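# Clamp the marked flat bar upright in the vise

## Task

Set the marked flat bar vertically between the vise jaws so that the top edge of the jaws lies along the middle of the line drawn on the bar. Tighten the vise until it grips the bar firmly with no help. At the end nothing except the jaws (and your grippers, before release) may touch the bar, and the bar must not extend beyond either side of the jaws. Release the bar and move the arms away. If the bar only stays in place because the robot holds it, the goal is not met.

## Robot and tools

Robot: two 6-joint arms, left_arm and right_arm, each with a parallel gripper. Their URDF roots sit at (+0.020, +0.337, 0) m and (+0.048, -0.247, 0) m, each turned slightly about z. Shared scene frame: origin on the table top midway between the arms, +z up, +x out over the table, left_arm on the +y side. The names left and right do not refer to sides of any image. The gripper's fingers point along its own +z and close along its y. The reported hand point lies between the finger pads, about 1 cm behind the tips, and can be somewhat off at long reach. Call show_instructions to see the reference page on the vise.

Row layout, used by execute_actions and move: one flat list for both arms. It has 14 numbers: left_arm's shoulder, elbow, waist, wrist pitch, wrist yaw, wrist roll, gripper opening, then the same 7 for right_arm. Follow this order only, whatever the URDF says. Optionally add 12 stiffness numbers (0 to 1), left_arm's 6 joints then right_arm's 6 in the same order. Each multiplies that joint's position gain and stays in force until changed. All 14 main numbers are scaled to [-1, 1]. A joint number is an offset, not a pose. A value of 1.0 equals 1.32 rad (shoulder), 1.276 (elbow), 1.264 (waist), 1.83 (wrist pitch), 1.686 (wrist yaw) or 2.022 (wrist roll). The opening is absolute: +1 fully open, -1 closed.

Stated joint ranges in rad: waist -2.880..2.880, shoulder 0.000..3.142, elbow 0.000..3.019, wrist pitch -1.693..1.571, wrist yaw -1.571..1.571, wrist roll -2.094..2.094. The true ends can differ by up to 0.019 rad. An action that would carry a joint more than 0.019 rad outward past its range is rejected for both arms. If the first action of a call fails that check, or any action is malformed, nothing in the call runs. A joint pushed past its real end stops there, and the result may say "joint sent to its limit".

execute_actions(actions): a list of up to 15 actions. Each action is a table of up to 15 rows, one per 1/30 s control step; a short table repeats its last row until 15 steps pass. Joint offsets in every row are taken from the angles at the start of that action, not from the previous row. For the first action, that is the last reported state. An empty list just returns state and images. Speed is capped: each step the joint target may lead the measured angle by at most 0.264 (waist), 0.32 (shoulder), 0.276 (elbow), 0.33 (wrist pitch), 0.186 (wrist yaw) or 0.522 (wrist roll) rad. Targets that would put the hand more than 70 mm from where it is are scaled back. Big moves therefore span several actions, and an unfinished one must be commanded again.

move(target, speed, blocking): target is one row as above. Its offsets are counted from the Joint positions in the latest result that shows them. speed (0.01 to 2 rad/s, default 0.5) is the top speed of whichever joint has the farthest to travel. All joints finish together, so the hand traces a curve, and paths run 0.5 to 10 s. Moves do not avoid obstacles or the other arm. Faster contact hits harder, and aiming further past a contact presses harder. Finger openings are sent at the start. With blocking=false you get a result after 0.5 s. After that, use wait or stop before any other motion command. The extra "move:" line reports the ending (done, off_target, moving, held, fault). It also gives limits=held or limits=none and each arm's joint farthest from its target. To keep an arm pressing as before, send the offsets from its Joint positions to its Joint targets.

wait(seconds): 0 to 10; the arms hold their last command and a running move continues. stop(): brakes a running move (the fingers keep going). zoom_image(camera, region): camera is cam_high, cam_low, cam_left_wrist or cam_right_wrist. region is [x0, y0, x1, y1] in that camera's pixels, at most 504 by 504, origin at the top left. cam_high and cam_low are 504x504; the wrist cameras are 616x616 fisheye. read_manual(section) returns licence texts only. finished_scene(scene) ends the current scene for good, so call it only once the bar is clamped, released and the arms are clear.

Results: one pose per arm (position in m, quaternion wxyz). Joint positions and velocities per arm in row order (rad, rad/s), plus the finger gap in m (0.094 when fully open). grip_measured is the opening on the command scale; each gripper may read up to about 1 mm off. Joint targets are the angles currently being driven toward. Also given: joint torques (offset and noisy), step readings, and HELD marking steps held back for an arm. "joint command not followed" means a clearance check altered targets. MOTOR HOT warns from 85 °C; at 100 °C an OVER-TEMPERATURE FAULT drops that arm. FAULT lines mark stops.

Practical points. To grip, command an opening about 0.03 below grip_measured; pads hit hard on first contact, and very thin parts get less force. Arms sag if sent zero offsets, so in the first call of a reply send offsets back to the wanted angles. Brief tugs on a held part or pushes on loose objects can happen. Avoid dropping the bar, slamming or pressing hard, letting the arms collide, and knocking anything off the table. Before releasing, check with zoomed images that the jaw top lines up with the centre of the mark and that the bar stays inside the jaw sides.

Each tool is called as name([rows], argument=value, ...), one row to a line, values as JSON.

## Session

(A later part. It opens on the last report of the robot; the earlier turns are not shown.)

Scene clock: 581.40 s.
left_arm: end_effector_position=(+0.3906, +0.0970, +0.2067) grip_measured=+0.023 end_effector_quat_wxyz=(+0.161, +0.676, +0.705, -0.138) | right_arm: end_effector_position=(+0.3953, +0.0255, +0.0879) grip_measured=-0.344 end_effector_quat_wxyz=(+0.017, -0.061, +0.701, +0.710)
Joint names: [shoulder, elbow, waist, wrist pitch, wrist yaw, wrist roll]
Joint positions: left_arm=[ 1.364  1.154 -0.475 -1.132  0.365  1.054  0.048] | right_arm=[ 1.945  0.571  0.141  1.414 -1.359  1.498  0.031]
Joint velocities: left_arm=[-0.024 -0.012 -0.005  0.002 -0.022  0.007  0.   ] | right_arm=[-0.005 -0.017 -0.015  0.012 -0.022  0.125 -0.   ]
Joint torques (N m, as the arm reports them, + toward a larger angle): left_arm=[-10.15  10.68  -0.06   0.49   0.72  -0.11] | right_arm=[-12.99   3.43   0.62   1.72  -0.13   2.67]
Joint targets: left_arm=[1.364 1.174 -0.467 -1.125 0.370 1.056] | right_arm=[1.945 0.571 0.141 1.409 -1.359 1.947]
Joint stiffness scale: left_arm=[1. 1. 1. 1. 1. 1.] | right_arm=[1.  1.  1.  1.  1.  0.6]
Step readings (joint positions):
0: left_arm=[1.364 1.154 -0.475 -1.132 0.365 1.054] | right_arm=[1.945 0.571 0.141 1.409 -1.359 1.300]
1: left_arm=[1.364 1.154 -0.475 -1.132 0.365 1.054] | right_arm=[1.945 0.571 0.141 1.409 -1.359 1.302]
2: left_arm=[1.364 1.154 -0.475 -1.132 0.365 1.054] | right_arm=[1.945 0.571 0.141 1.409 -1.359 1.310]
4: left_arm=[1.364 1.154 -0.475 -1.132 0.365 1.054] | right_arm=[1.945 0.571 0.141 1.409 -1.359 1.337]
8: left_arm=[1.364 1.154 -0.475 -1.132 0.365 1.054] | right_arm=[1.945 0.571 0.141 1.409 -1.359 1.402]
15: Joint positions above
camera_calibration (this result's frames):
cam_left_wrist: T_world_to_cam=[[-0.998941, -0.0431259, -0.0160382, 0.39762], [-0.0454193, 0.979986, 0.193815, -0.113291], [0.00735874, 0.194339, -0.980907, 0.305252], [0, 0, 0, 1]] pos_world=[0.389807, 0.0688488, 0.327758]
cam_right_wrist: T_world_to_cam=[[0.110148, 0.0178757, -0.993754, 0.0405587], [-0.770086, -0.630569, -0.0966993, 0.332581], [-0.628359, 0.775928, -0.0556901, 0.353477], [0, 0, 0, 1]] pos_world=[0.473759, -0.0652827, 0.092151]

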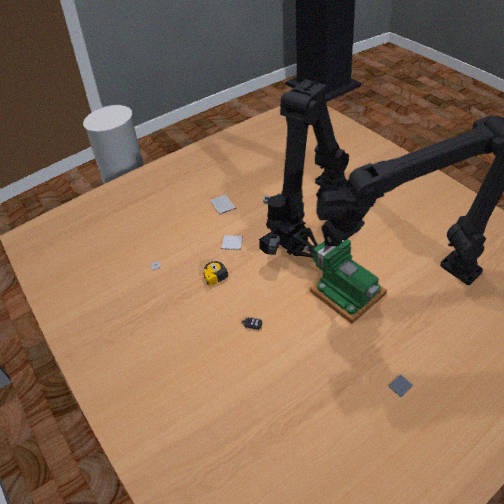

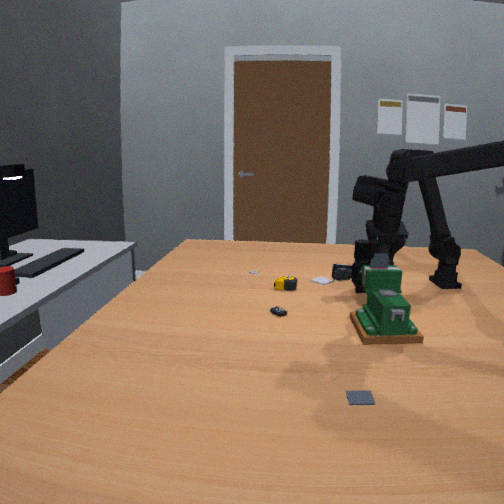

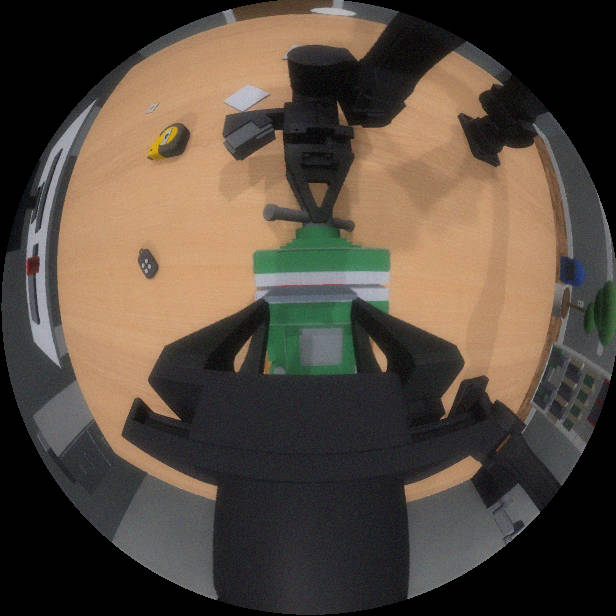

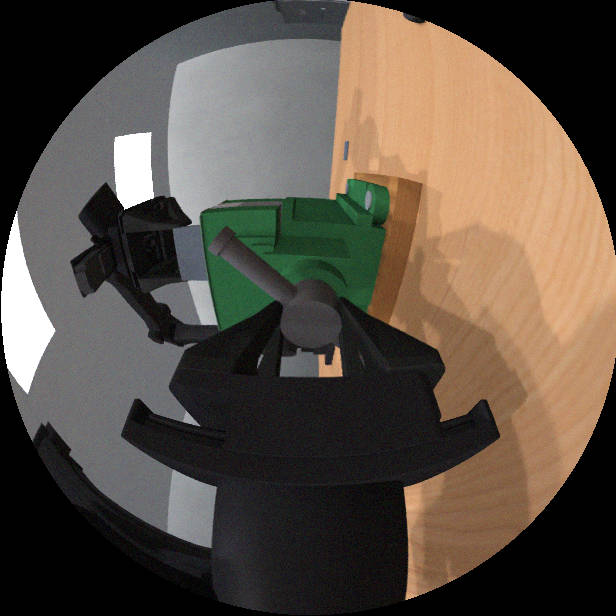

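execute_actions(actions=[])

Scene clock: 585.33 s.
left_arm: end_effector_position=(+0.3906, +0.0970, +0.2067) grip_measured=+0.023 end_effector_quat_wxyz=(+0.161, +0.676, +0.705, -0.138) | right_arm: end_effector_position=(+0.3952, +0.0255, +0.0878) grip_measured=-0.344 end_effector_quat_wxyz=(+0.015, -0.059, +0.702, +0.710)
Joint names: [shoulder, elbow, waist, wrist pitch, wrist yaw, wrist roll]
Joint positions: left_arm=[ 1.364  1.154 -0.475 -1.132  0.365  1.054  0.048] | right_arm=[ 1.945  0.571  0.141  1.415 -1.359  1.507  0.031]
Joint velocities: left_arm=[ 0.005 -0.022 -0.005 -0.007 -0.081 -0.095  0.   ] | right_arm=[ 0.005  0.012  0.005  0.007  0.007 -0.007 -0.001]
Joint torques (N m, as the arm reports them, + toward a larger angle): left_arm=[-10.75  10.91   0.86   0.42   0.66   0.  ] | right_arm=[-12.93   3.42   0.62   1.64  -0.1    2.79]
Joint targets: left_arm=[1.364 1.174 -0.467 -1.125 0.370 1.056] | right_arm=[1.945 0.571 0.141 1.409 -1.359 1.947]
Joint stiffness scale: left_arm=[1. 1. 1. 1. 1. 1.] | right_arm=[1.  1.  1.  1.  1.  0.6]
camera_calibration (this result's frames):
cam_left_wrist: T_world_to_cam=[[-0.998941, -0.0431259, -0.0160382, 0.39762], [-0.0454193, 0.979986, 0.193815, -0.113291], [0.00735874, 0.194339, -0.980907, 0.305252], [0, 0, 0, 1]] pos_world=[0.389807, 0.0688488, 0.327758]
cam_right_wrist: T_world_to_cam=[[0.102537, 0.0176455, -0.994573, 0.0435649], [-0.770755, -0.630649, -0.0906508, 0.332271], [-0.628826, 0.775867, -0.0510642, 0.353236], [0, 0, 0, 1]] pos_world=[0.473757, -0.0652869, 0.0914868]

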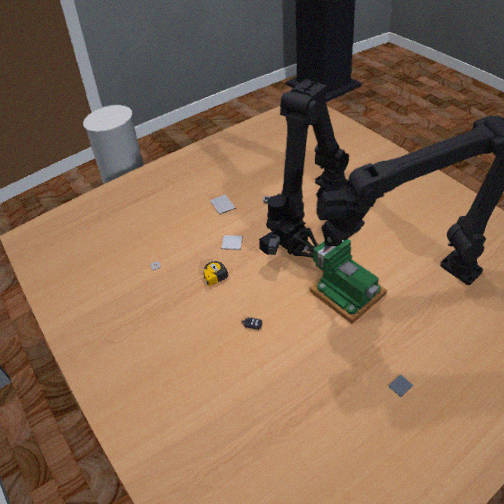

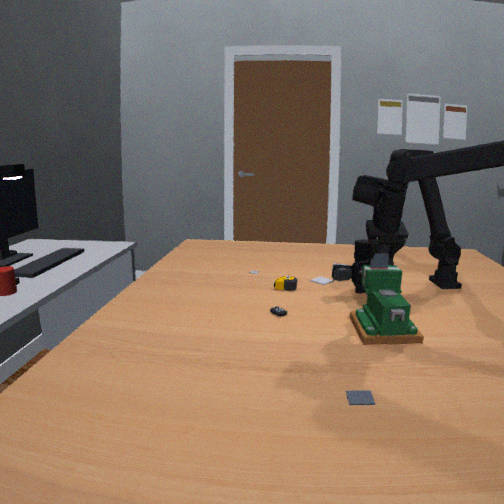

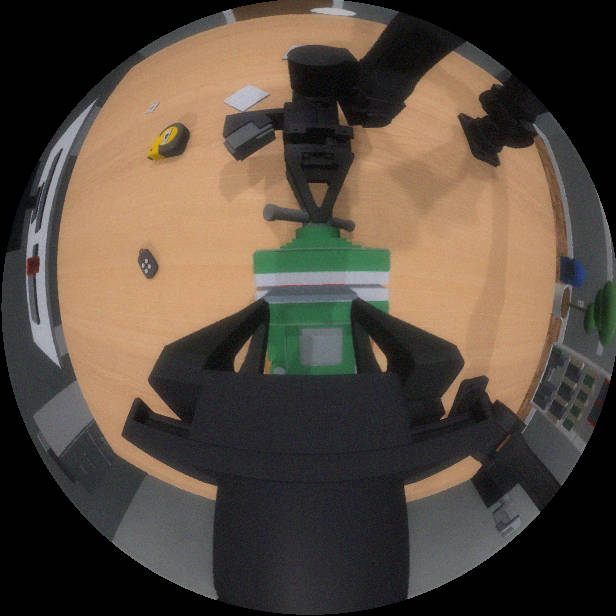

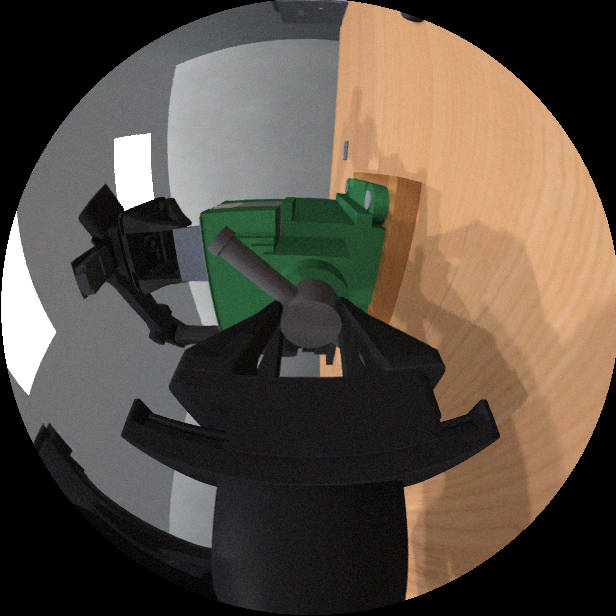

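execute_actions([
  [[0.0,0.016,0.006,0.004,0.003,0.001,-0.005,0,0,0,-0.003,0,0.23,-0.4],[0.0,0.016,0.006,0.004,0.003,0.001,-0.005,0,0,0,-0.003,0,0.24,-0.4],[0.0,0.016,0.006,0.004,0.003,0.001,-0.005,0,0,0,-0.003,0,0.25,-0.4],[0.0,0.016,0.006,0.004,0.003,0.001,-0.005,0,0,0,-0.003,0,0.26,-0.4]],
])

Scene clock: 586.67 s.
left_arm: end_effector_position=(+0.3906, +0.0970, +0.2067) grip_measured=+0.023 end_effector_quat_wxyz=(+0.161, +0.676, +0.705, -0.138) | right_arm: end_effector_position=(+0.3952, +0.0254, +0.0879) grip_measured=-0.343 end_effector_quat_wxyz=(+0.005, -0.049, +0.702, +0.710)
Joint names: [shoulder, elbow, waist, wrist pitch, wrist yaw, wrist roll]
Joint positions: left_arm=[ 1.364  1.154 -0.475 -1.132  0.365  1.054  0.048] | right_arm=[ 1.947  0.571  0.141  1.421 -1.358  1.538  0.031]
Joint velocities: left_arm=[ 0.005  0.012 -0.005 -0.027 -0.051  0.037  0.   ] | right_arm=[-0.005  0.002  0.005 -0.002 -0.051  0.007  0.   ]
Joint torques (N m, as the arm reports them, + toward a larger angle): left_arm=[-10.65  10.68   0.77   0.61   0.74  -0.03] | right_arm=[-13.03   3.4    0.64   1.42  -0.09   3.16]
Joint targets: left_arm=[1.364 1.174 -0.467 -1.125 0.370 1.056] | right_arm=[1.945 0.571 0.141 1.410 -1.358 2.033]
Joint stiffness scale: left_arm=[1. 1. 1. 1. 1. 1.] | right_arm=[1.  1.  1.  1.  1.  0.6]
Step readings (joint positions):
0: left_arm=[1.364 1.154 -0.475 -1.132 0.365 1.054] | right_arm=[1.945 0.571 0.141 1.415 -1.359 1.507]
1: left_arm=[1.364 1.154 -0.475 -1.132 0.365 1.054] | right_arm=[1.945 0.571 0.141 1.415 -1.359 1.510]
2: left_arm=[1.364 1.154 -0.475 -1.132 0.365 1.054] | right_arm=[1.945 0.571 0.141 1.416 -1.359 1.514]
4: left_arm=[1.364 1.154 -0.475 -1.132 0.365 1.054] | right_arm=[1.946 0.571 0.141 1.417 -1.359 1.526]
8: left_arm=[1.364 1.154 -0.475 -1.132 0.365 1.054] | right_arm=[1.947 0.571 0.141 1.420 -1.358 1.536]
15: Joint positions above
camera_calibration (this result's frames):
cam_left_wrist: T_world_to_cam=[[-0.998941, -0.0431259, -0.0160382, 0.39762], [-0.0454193, 0.979986, 0.193815, -0.113291], [0.00735874, 0.194339, -0.980907, 0.305252], [0, 0, 0, 1]] pos_world=[0.389807, 0.0688488, 0.327758]
cam_right_wrist: T_world_to_cam=[[0.0754804, 0.016759, -0.997006, 0.0544977], [-0.772989, -0.630643, -0.0691214, 0.331233], [-0.629914, 0.775892, -0.0346467, 0.352226], [0, 0, 0, 1]] pos_world=[0.473798, -0.0653126, 0.0894333]

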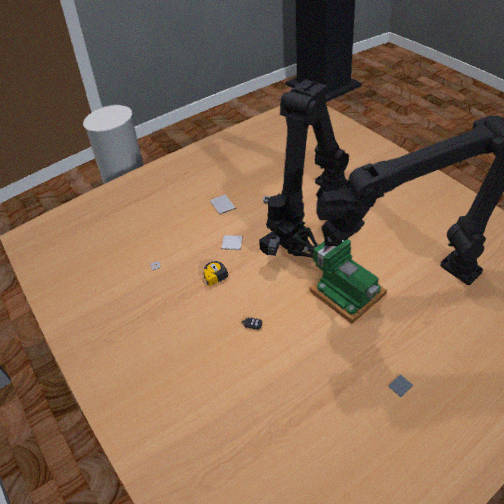

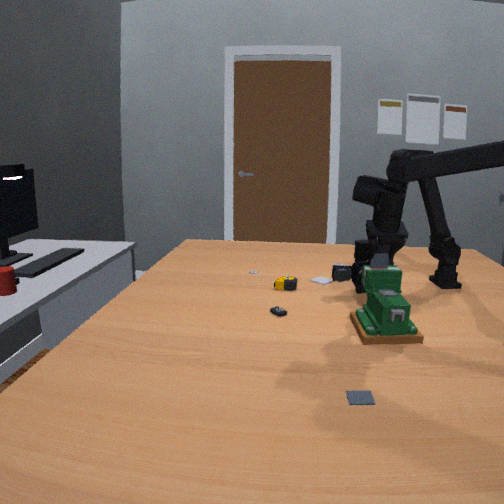

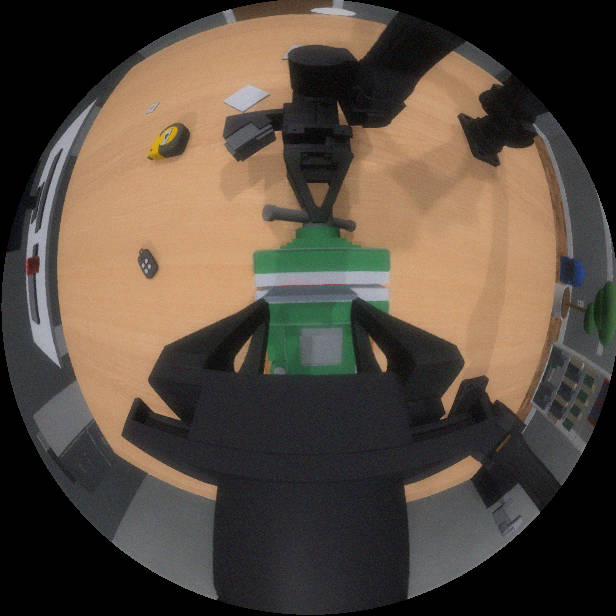

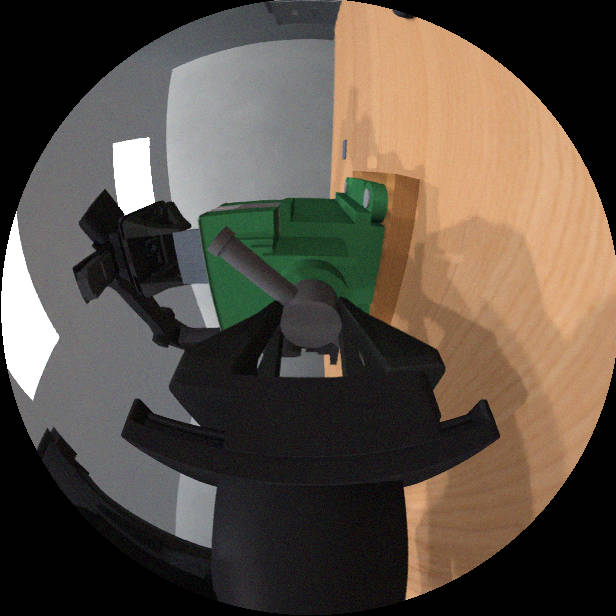

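execute_actions([
  [[0.0,0.016,0.006,0.004,0.003,0.001,-0.005,0,0,0,-0.004,0,0.22,-0.4],[0.0,0.016,0.006,0.004,0.003,0.001,-0.005,0,0,0,-0.004,0,0.19,-0.4],[0.0,0.016,0.006,0.004,0.003,0.001,-0.005,0,0,0,-0.004,0,0.16,-0.4],[0.0,0.016,0.006,0.004,0.003,0.001,-0.005,0,0,0,-0.004,0,0.13,-0.4],[0.0,0.016,0.006,0.004,0.003,0.001,-0.005,0,0,0,-0.004,0,0.10,-0.4],[0.0,0.016,0.006,0.004,0.003,0.001,-0.005,0,0,0,-0.004,0,0.07,-0.38],[0.0,0.016,0.006,0.004,0.003,0.001,-0.005,0,0,0,-0.004,0,0.04,-0.35],[0.0,0.016,0.006,0.004,0.003,0.001,-0.005,0,0,0,-0.004,0,0.02,-0.32],[0.0,0.016,0.006,0.004,0.003,0.001,-0.005,0,0,0,-0.004,0,0.0,-0.28],[0.0,0.016,0.006,0.004,0.003,0.001,-0.005,0,0,0,-0.004,0,0.0,-0.24],[0.0,0.016,0.006,0.004,0.003,0.001,-0.005,0,0,0,-0.004,0,-0.01,-0.2],[0.0,0.016,0.006,0.004,0.003,0.001,-0.005,0,0,0,-0.004,0,-0.02,-0.17],[0.0,0.016,0.006,0.004,0.003,0.001,-0.005,0,0,0,-0.004,0,-0.03,-0.15,1,1,1,1,1,1,1,1,1,1,1,1]],
])

Scene clock: 589.07 s.
left_arm: end_effector_position=(+0.3906, +0.0970, +0.2067) grip_measured=+0.023 end_effector_quat_wxyz=(+0.161, +0.676, +0.705, -0.138) | right_arm: end_effector_position=(+0.3954, +0.0254, +0.0877) grip_measured=-0.152 end_effector_quat_wxyz=(+0.018, -0.061, +0.701, +0.710)
Joint names: [shoulder, elbow, waist, wrist pitch, wrist yaw, wrist roll]
Joint positions: left_arm=[ 1.364  1.154 -0.475 -1.132  0.365  1.054  0.048] | right_arm=[ 1.947  0.571  0.141  1.421 -1.357  1.503  0.04 ]
Joint velocities: left_arm=[ 0.015 -0.037 -0.015  0.007  0.007  0.037 -0.001] | right_arm=[-0.015 -0.022  0.005 -0.007 -0.022 -0.095  0.002]
Joint torques (N m, as the arm reports them, + toward a larger angle): left_arm=[-10.16  10.81   1.11   0.34   0.73  -0.08] | right_arm=[-13.41   3.4    0.55   1.69  -0.13  -0.32]
Joint targets: left_arm=[1.364 1.174 -0.467 -1.125 0.370 1.056] | right_arm=[1.947 0.571 0.141 1.414 -1.358 1.477]
Joint stiffness scale: left_arm=[1. 1. 1. 1. 1. 1.] | right_arm=[1. 1. 1. 1. 1. 1.]
Step readings (joint positions):
0: left_arm=[1.364 1.154 -0.475 -1.132 0.365 1.054] | right_arm=[1.947 0.571 0.141 1.421 -1.358 1.538]
1: left_arm=[1.364 1.154 -0.475 -1.132 0.365 1.054] | right_arm=[1.947 0.571 0.141 1.422 -1.358 1.538]
2: left_arm=[1.364 1.154 -0.475 -1.132 0.365 1.054] | right_arm=[1.947 0.571 0.141 1.422 -1.358 1.535]
4: left_arm=[1.364 1.154 -0.475 -1.132 0.365 1.054] | right_arm=[1.947 0.571 0.141 1.422 -1.358 1.526]
8: left_arm=[1.364 1.154 -0.475 -1.132 0.365 1.054] | right_arm=[1.947 0.571 0.141 1.421 -1.357 1.510]
15: Joint positions above
camera_calibration (this result's frames):
cam_left_wrist: T_world_to_cam=[[-0.998941, -0.0431259, -0.0160382, 0.39762], [-0.0454193, 0.979986, 0.193815, -0.113291], [0.00735874, 0.194339, -0.980907, 0.305252], [0, 0, 0, 1]] pos_world=[0.389807, 0.0688488, 0.327758]
cam_right_wrist: T_world_to_cam=[[0.109618, 0.0187043, -0.993798, 0.0405171], [-0.771073, -0.629332, -0.0968953, 0.333013], [-0.627241, 0.776912, -0.0545635, 0.352993], [0, 0, 0, 1]] pos_world=[0.473748, -0.0654265, 0.0917937]

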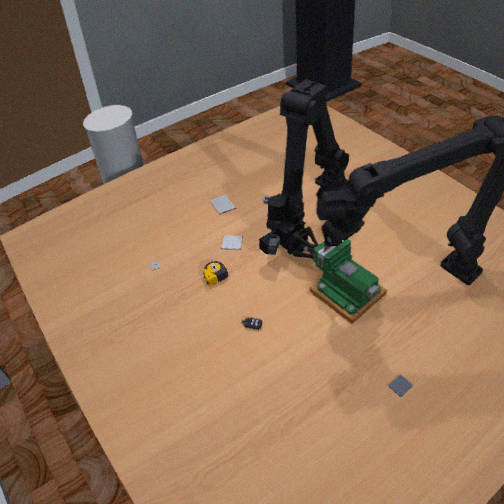

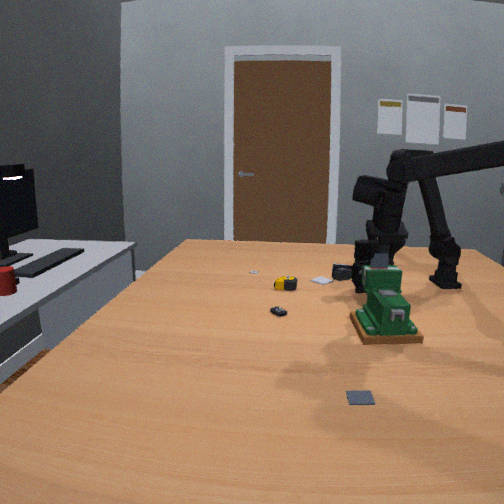

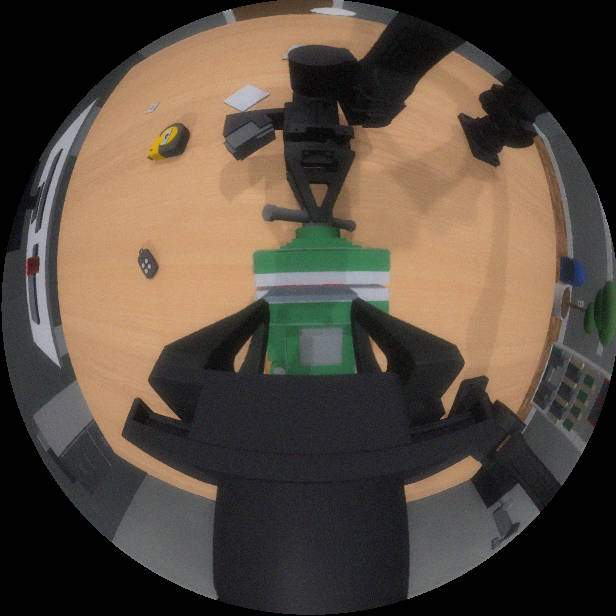

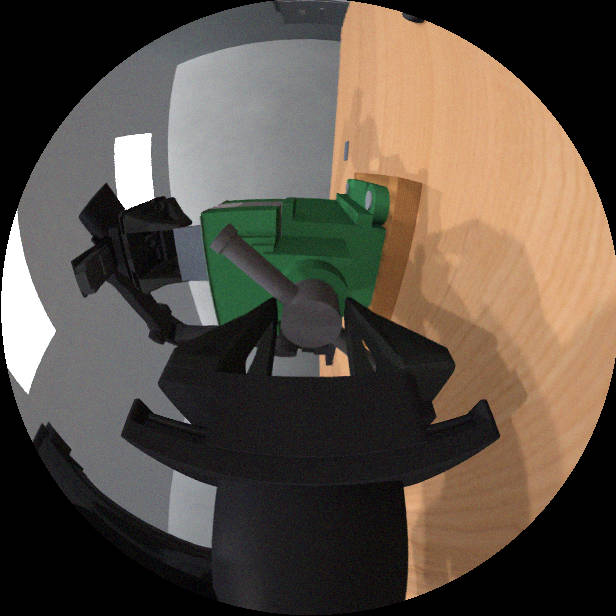

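execute_actions([
  [[0.0,0.016,0.005,0.004,0.003,0.001,-0.005,0,0,-0.006,-0.004,-0.004,0,-0.15],[0.0,0.016,0.004,0.004,0.002,0.001,-0.005,0,0,-0.012,-0.004,-0.008,0,-0.15],[0.0,0.016,0.003,0.004,0.002,0.001,-0.005,0,0,-0.018,-0.004,-0.012,0,-0.15],[0.0,0.016,0.002,0.004,0.001,0.001,-0.005,0,0,-0.024,-0.004,-0.016,0,-0.15],[0.0,0.016,0.001,0.004,0.001,0.001,-0.005,0,0,-0.030,-0.004,-0.020,0,-0.15],[0.0,0.016,0.0,0.004,0.0,0.0,-0.005,0,0,-0.036,-0.004,-0.024,0,-0.15],[0.0,0.016,0.0,0.004,0.0,0.0,0.01,0,0,-0.042,-0.004,-0.028,0,-0.15],[0.0,0.016,0.0,0.004,0.0,0.0,0.03,0,0,-0.048,-0.004,-0.032,0,-0.15],[0.0,0.016,0.0,0.004,0.0,0.0,0.06,0,0,-0.054,-0.004,-0.036,0,-0.15],[0.0,0.016,0.0,0.004,0.0,0.0,0.10,0,0,-0.060,-0.004,-0.040,0,-0.15],[0.0,0.016,0.0,0.004,0.0,0.0,0.15,0,0,-0.066,-0.004,-0.044,0,-0.15],[0.0,0.016,0.0,0.004,0.0,0.0,0.20,0,0,-0.072,-0.004,-0.048,0,-0.15],[0.0,0.016,0.0,0.004,0.0,0.0,0.25,0,0,-0.078,-0.004,-0.052,0,-0.15],[0.0,0.016,0.0,0.004,0.0,0.0,0.30,0,0,-0.084,-0.004,-0.056,0,-0.15],[0.0,0.016,0.0,0.004,0.0,0.0,0.35,0,0,-0.090,-0.004,-0.060,0,-0.15]],
])

Scene clock: 592.87 s.
left_arm: end_effector_position=(+0.3907, +0.0971, +0.2066) grip_measured=+0.324 end_effector_quat_wxyz=(+0.161, +0.677, +0.705, -0.137) | right_arm: end_effector_position=(+0.4030, -0.0080, +0.0870) grip_measured=-0.151 end_effector_quat_wxyz=(+0.021, -0.065, +0.702, +0.709)
Joint names: [shoulder, elbow, waist, wrist pitch, wrist yaw, wrist roll]
Joint positions: left_arm=[ 1.364  1.154 -0.475 -1.132  0.364  1.054  0.062] | right_arm=[ 1.947  0.571  0.049  1.421 -1.45   1.493  0.04 ]
Joint velocities: left_arm=[ 0.005 -0.012 -0.005 -0.012  0.022 -0.007  0.047] | right_arm=[ 0.005 -0.017 -0.22   0.002 -0.183 -0.051 -0.   ]
Joint torques (N m, as the arm reports them, + toward a larger angle): left_arm=[-10.26  10.7   -0.41   0.48   0.5   -0.05] | right_arm=[-12.86   3.44   0.     1.54  -0.17  -0.04]
Joint targets: left_arm=[1.364 1.174 -0.475 -1.125 0.365 1.054] | right_arm=[1.947 0.571 0.027 1.414 -1.458 1.503]
Joint stiffness scale: left_arm=[1. 1. 1. 1. 1. 1.] | right_arm=[1. 1. 1. 1. 1. 1.]
Step readings (joint positions):
0: left_arm=[1.364 1.154 -0.475 -1.132 0.365 1.054] | right_arm=[1.947 0.571 0.141 1.421 -1.357 1.493]
1: left_arm=[1.364 1.154 -0.475 -1.132 0.365 1.054] | right_arm=[1.947 0.571 0.141 1.421 -1.359 1.493]
2: left_arm=[1.364 1.154 -0.475 -1.132 0.365 1.054] | right_arm=[1.947 0.571 0.141 1.421 -1.364 1.493]
4: left_arm=[1.364 1.154 -0.475 -1.132 0.365 1.054] | right_arm=[1.947 0.571 0.137 1.421 -1.376 1.493]
8: left_arm=[1.364 1.154 -0.475 -1.132 0.365 1.054] | right_arm=[1.947 0.571 0.110 1.421 -1.403 1.493]
15: Joint positions above
camera_calibration (this result's frames):
cam_left_wrist: T_world_to_cam=[[-0.998929, -0.0430229, -0.0170458, 0.397989], [-0.045521, 0.979822, 0.194622, -0.113506], [0.00832865, 0.195189, -0.98073, 0.304681], [0, 0, 0, 1]] pos_world=[0.389858, 0.0688674, 0.327685]
cam_right_wrist: T_world_to_cam=[[0.120756, 0.0153707, -0.992563, 0.0349817], [-0.769575, -0.630132, -0.103385, 0.317718], [-0.627035, 0.776336, -0.0642631, 0.3845], [0, 0, 0, 1]] pos_world=[0.481379, -0.0988344, 0.0922781]

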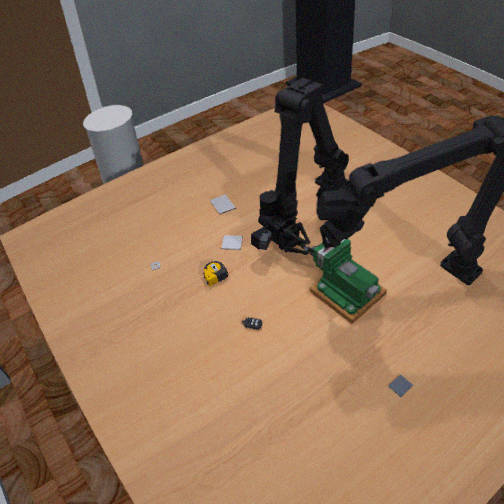

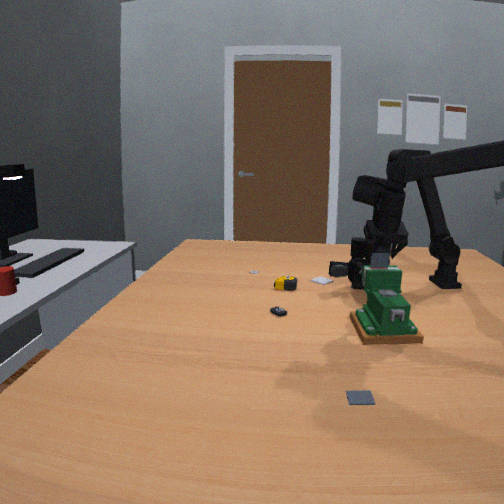

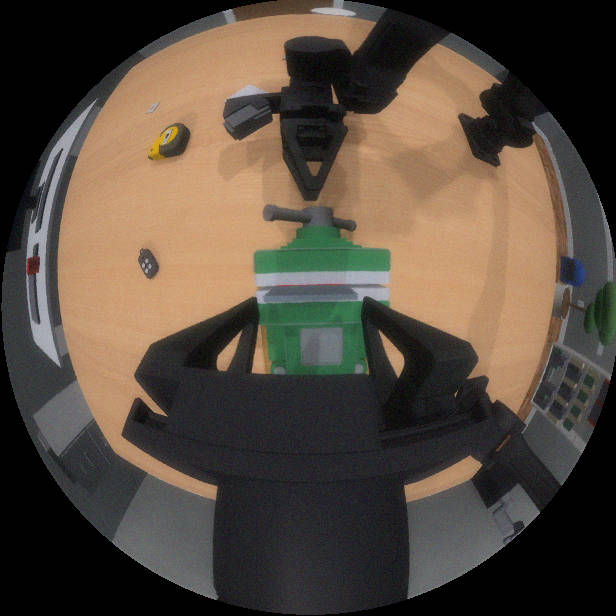

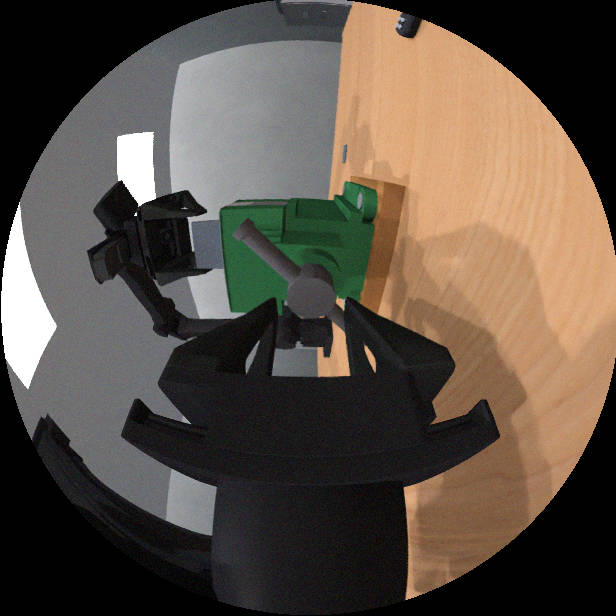

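zoom_image(camera="cam_left_wrist", region=[240, 240, 400, 320])

zoom_image(camera="cam_right_wrist", region=[140, 180, 280, 320])

Region (240, 240, 400, 320) of cam_left_wrist's 616x616 image, scaled by 3.150, with more detail than that image has.

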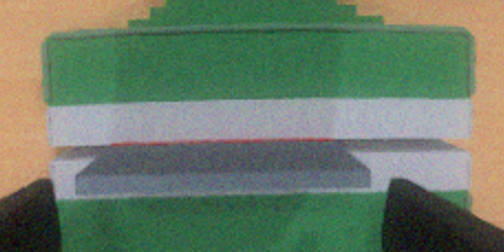

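Region (140, 180, 280, 320) of cam_right_wrist's 616x616 image, scaled by 3.600, with more detail than that image has.

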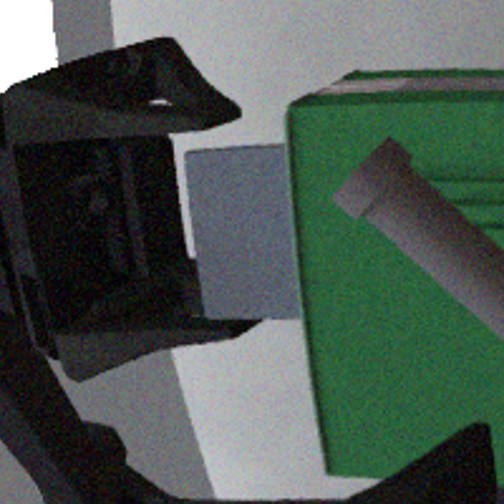

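move(target=[-0.076,0.25,0.16,-0.215,0,0,1.0,-0.114,0,-0.24,-0.004,0,0,-0.15], speed=0.35)

Scene clock: 600.77 s.
left_arm: end_effector_position=(+0.3960, +0.1812, +0.3472) grip_measured=+1.000 end_effector_quat_wxyz=(+0.175, +0.605, +0.767, -0.120) | right_arm: end_effector_position=(+0.4597, -0.1236, +0.1359) grip_measured=-0.151 end_effector_quat_wxyz=(+0.172, -0.007, +0.700, +0.693)
Joint names: [shoulder, elbow, waist, wrist pitch, wrist yaw, wrist roll]
Joint positions: left_arm=[ 1.264  1.431 -0.282 -1.507  0.364  1.054  0.094] | right_arm=[ 1.816  0.571 -0.25   1.421 -1.452  1.493  0.04 ]
Joint velocities: left_arm=[-0.015  0.002 -0.005 -0.002 -0.095 -0.051  0.   ] | right_arm=[-0.005 -0.002 -0.015 -0.002  0.022 -0.081 -0.001]
Joint torques (N m, as the arm reports them, + toward a larger angle): left_arm=[-9.55 12.22  0.75 -0.31  0.41 -0.08] | right_arm=[-13.7    4.59   0.16   1.46   0.09  -0.15]
Joint targets: left_arm=[1.264 1.472 -0.273 -1.525 0.364 1.054] | right_arm=[1.797 0.571 -0.255 1.414 -1.450 1.493]
Joint stiffness scale: left_arm=[1. 1. 1. 1. 1. 1.] | right_arm=[1. 1. 1. 1. 1. 1.]
move: off_target (left_arm); limits=none; left_arm: farthest joint: the elbow, 0.042 radians from its target (0.319 radians at the start); right_arm: farthest joint: the shoulder, 0.020 radians from its target (0.151 radians at the start)
camera_calibration (this result's frames):
cam_left_wrist: T_world_to_cam=[[-0.97198, -0.234233, -0.0197577, 0.434197], [-0.233573, 0.952944, 0.19324, -0.143144], [-0.0264351, 0.19244, -0.980953, 0.440479], [0, 0, 0, 1]] pos_world=[0.40024, 0.153345, 0.468329]
cam_right_wrist: T_world_to_cam=[[0.247912, -0.0357323, -0.968123, 0.0103162], [-0.899495, -0.37962, -0.216327, 0.399635], [-0.359789, 0.924452, -0.126253, 0.416781], [0, 0, 0, 1]] pos_world=[0.506865, -0.233216, 0.149059]

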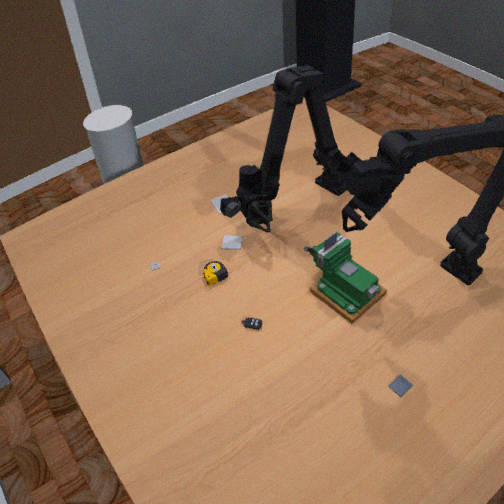

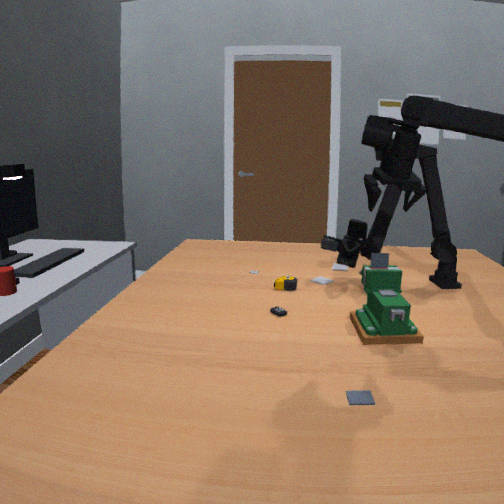

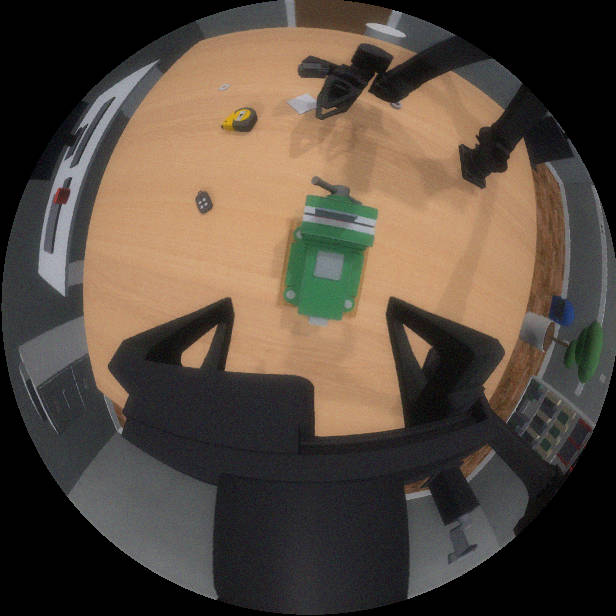

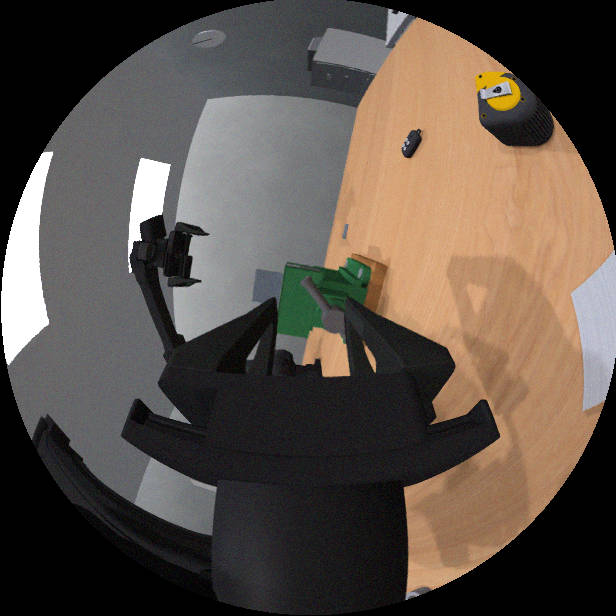

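zoom_image(camera="cam_low", region=[340, 240, 430, 310])

zoom_image(camera="cam_high", region=[295, 220, 385, 290])

zoom_image(camera="cam_right_wrist", region=[240, 250, 340, 330])

Region (340, 240, 430, 310) of cam_low's 504x504 image, scaled by 5.600, with more detail than that image has.

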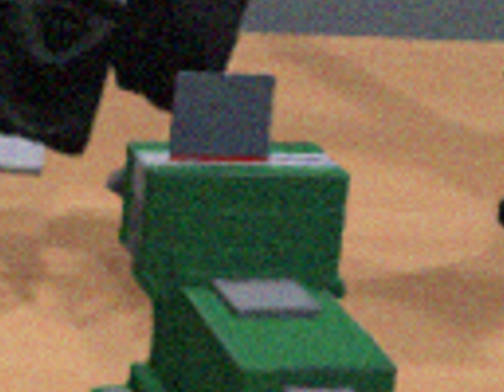

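Region (295, 220, 385, 290) of cam_high's 504x504 image, scaled by 5.600, with more detail than that image has.

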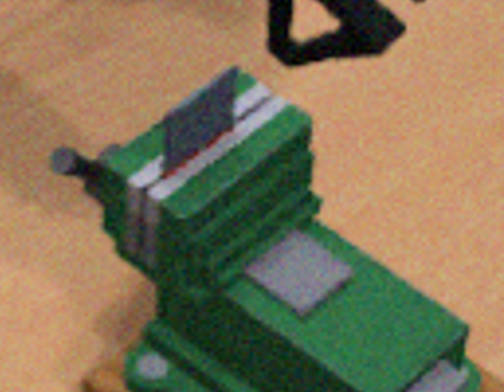

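Region (240, 250, 340, 330) of cam_right_wrist's 616x616 image, scaled by 5.040, with more detail than that image has; it fills the top 403 rows of this view, and the rest is white.

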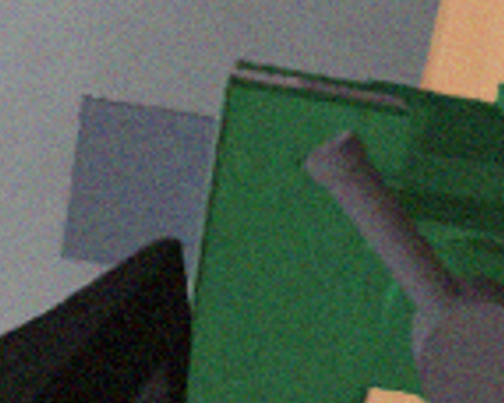

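The bar is standing upright on its own, the red line sits at the top of the jaws, and both arms are clear. I'm ending the scene.

finished_scene(scene=2)

The scene is finished: the task was done.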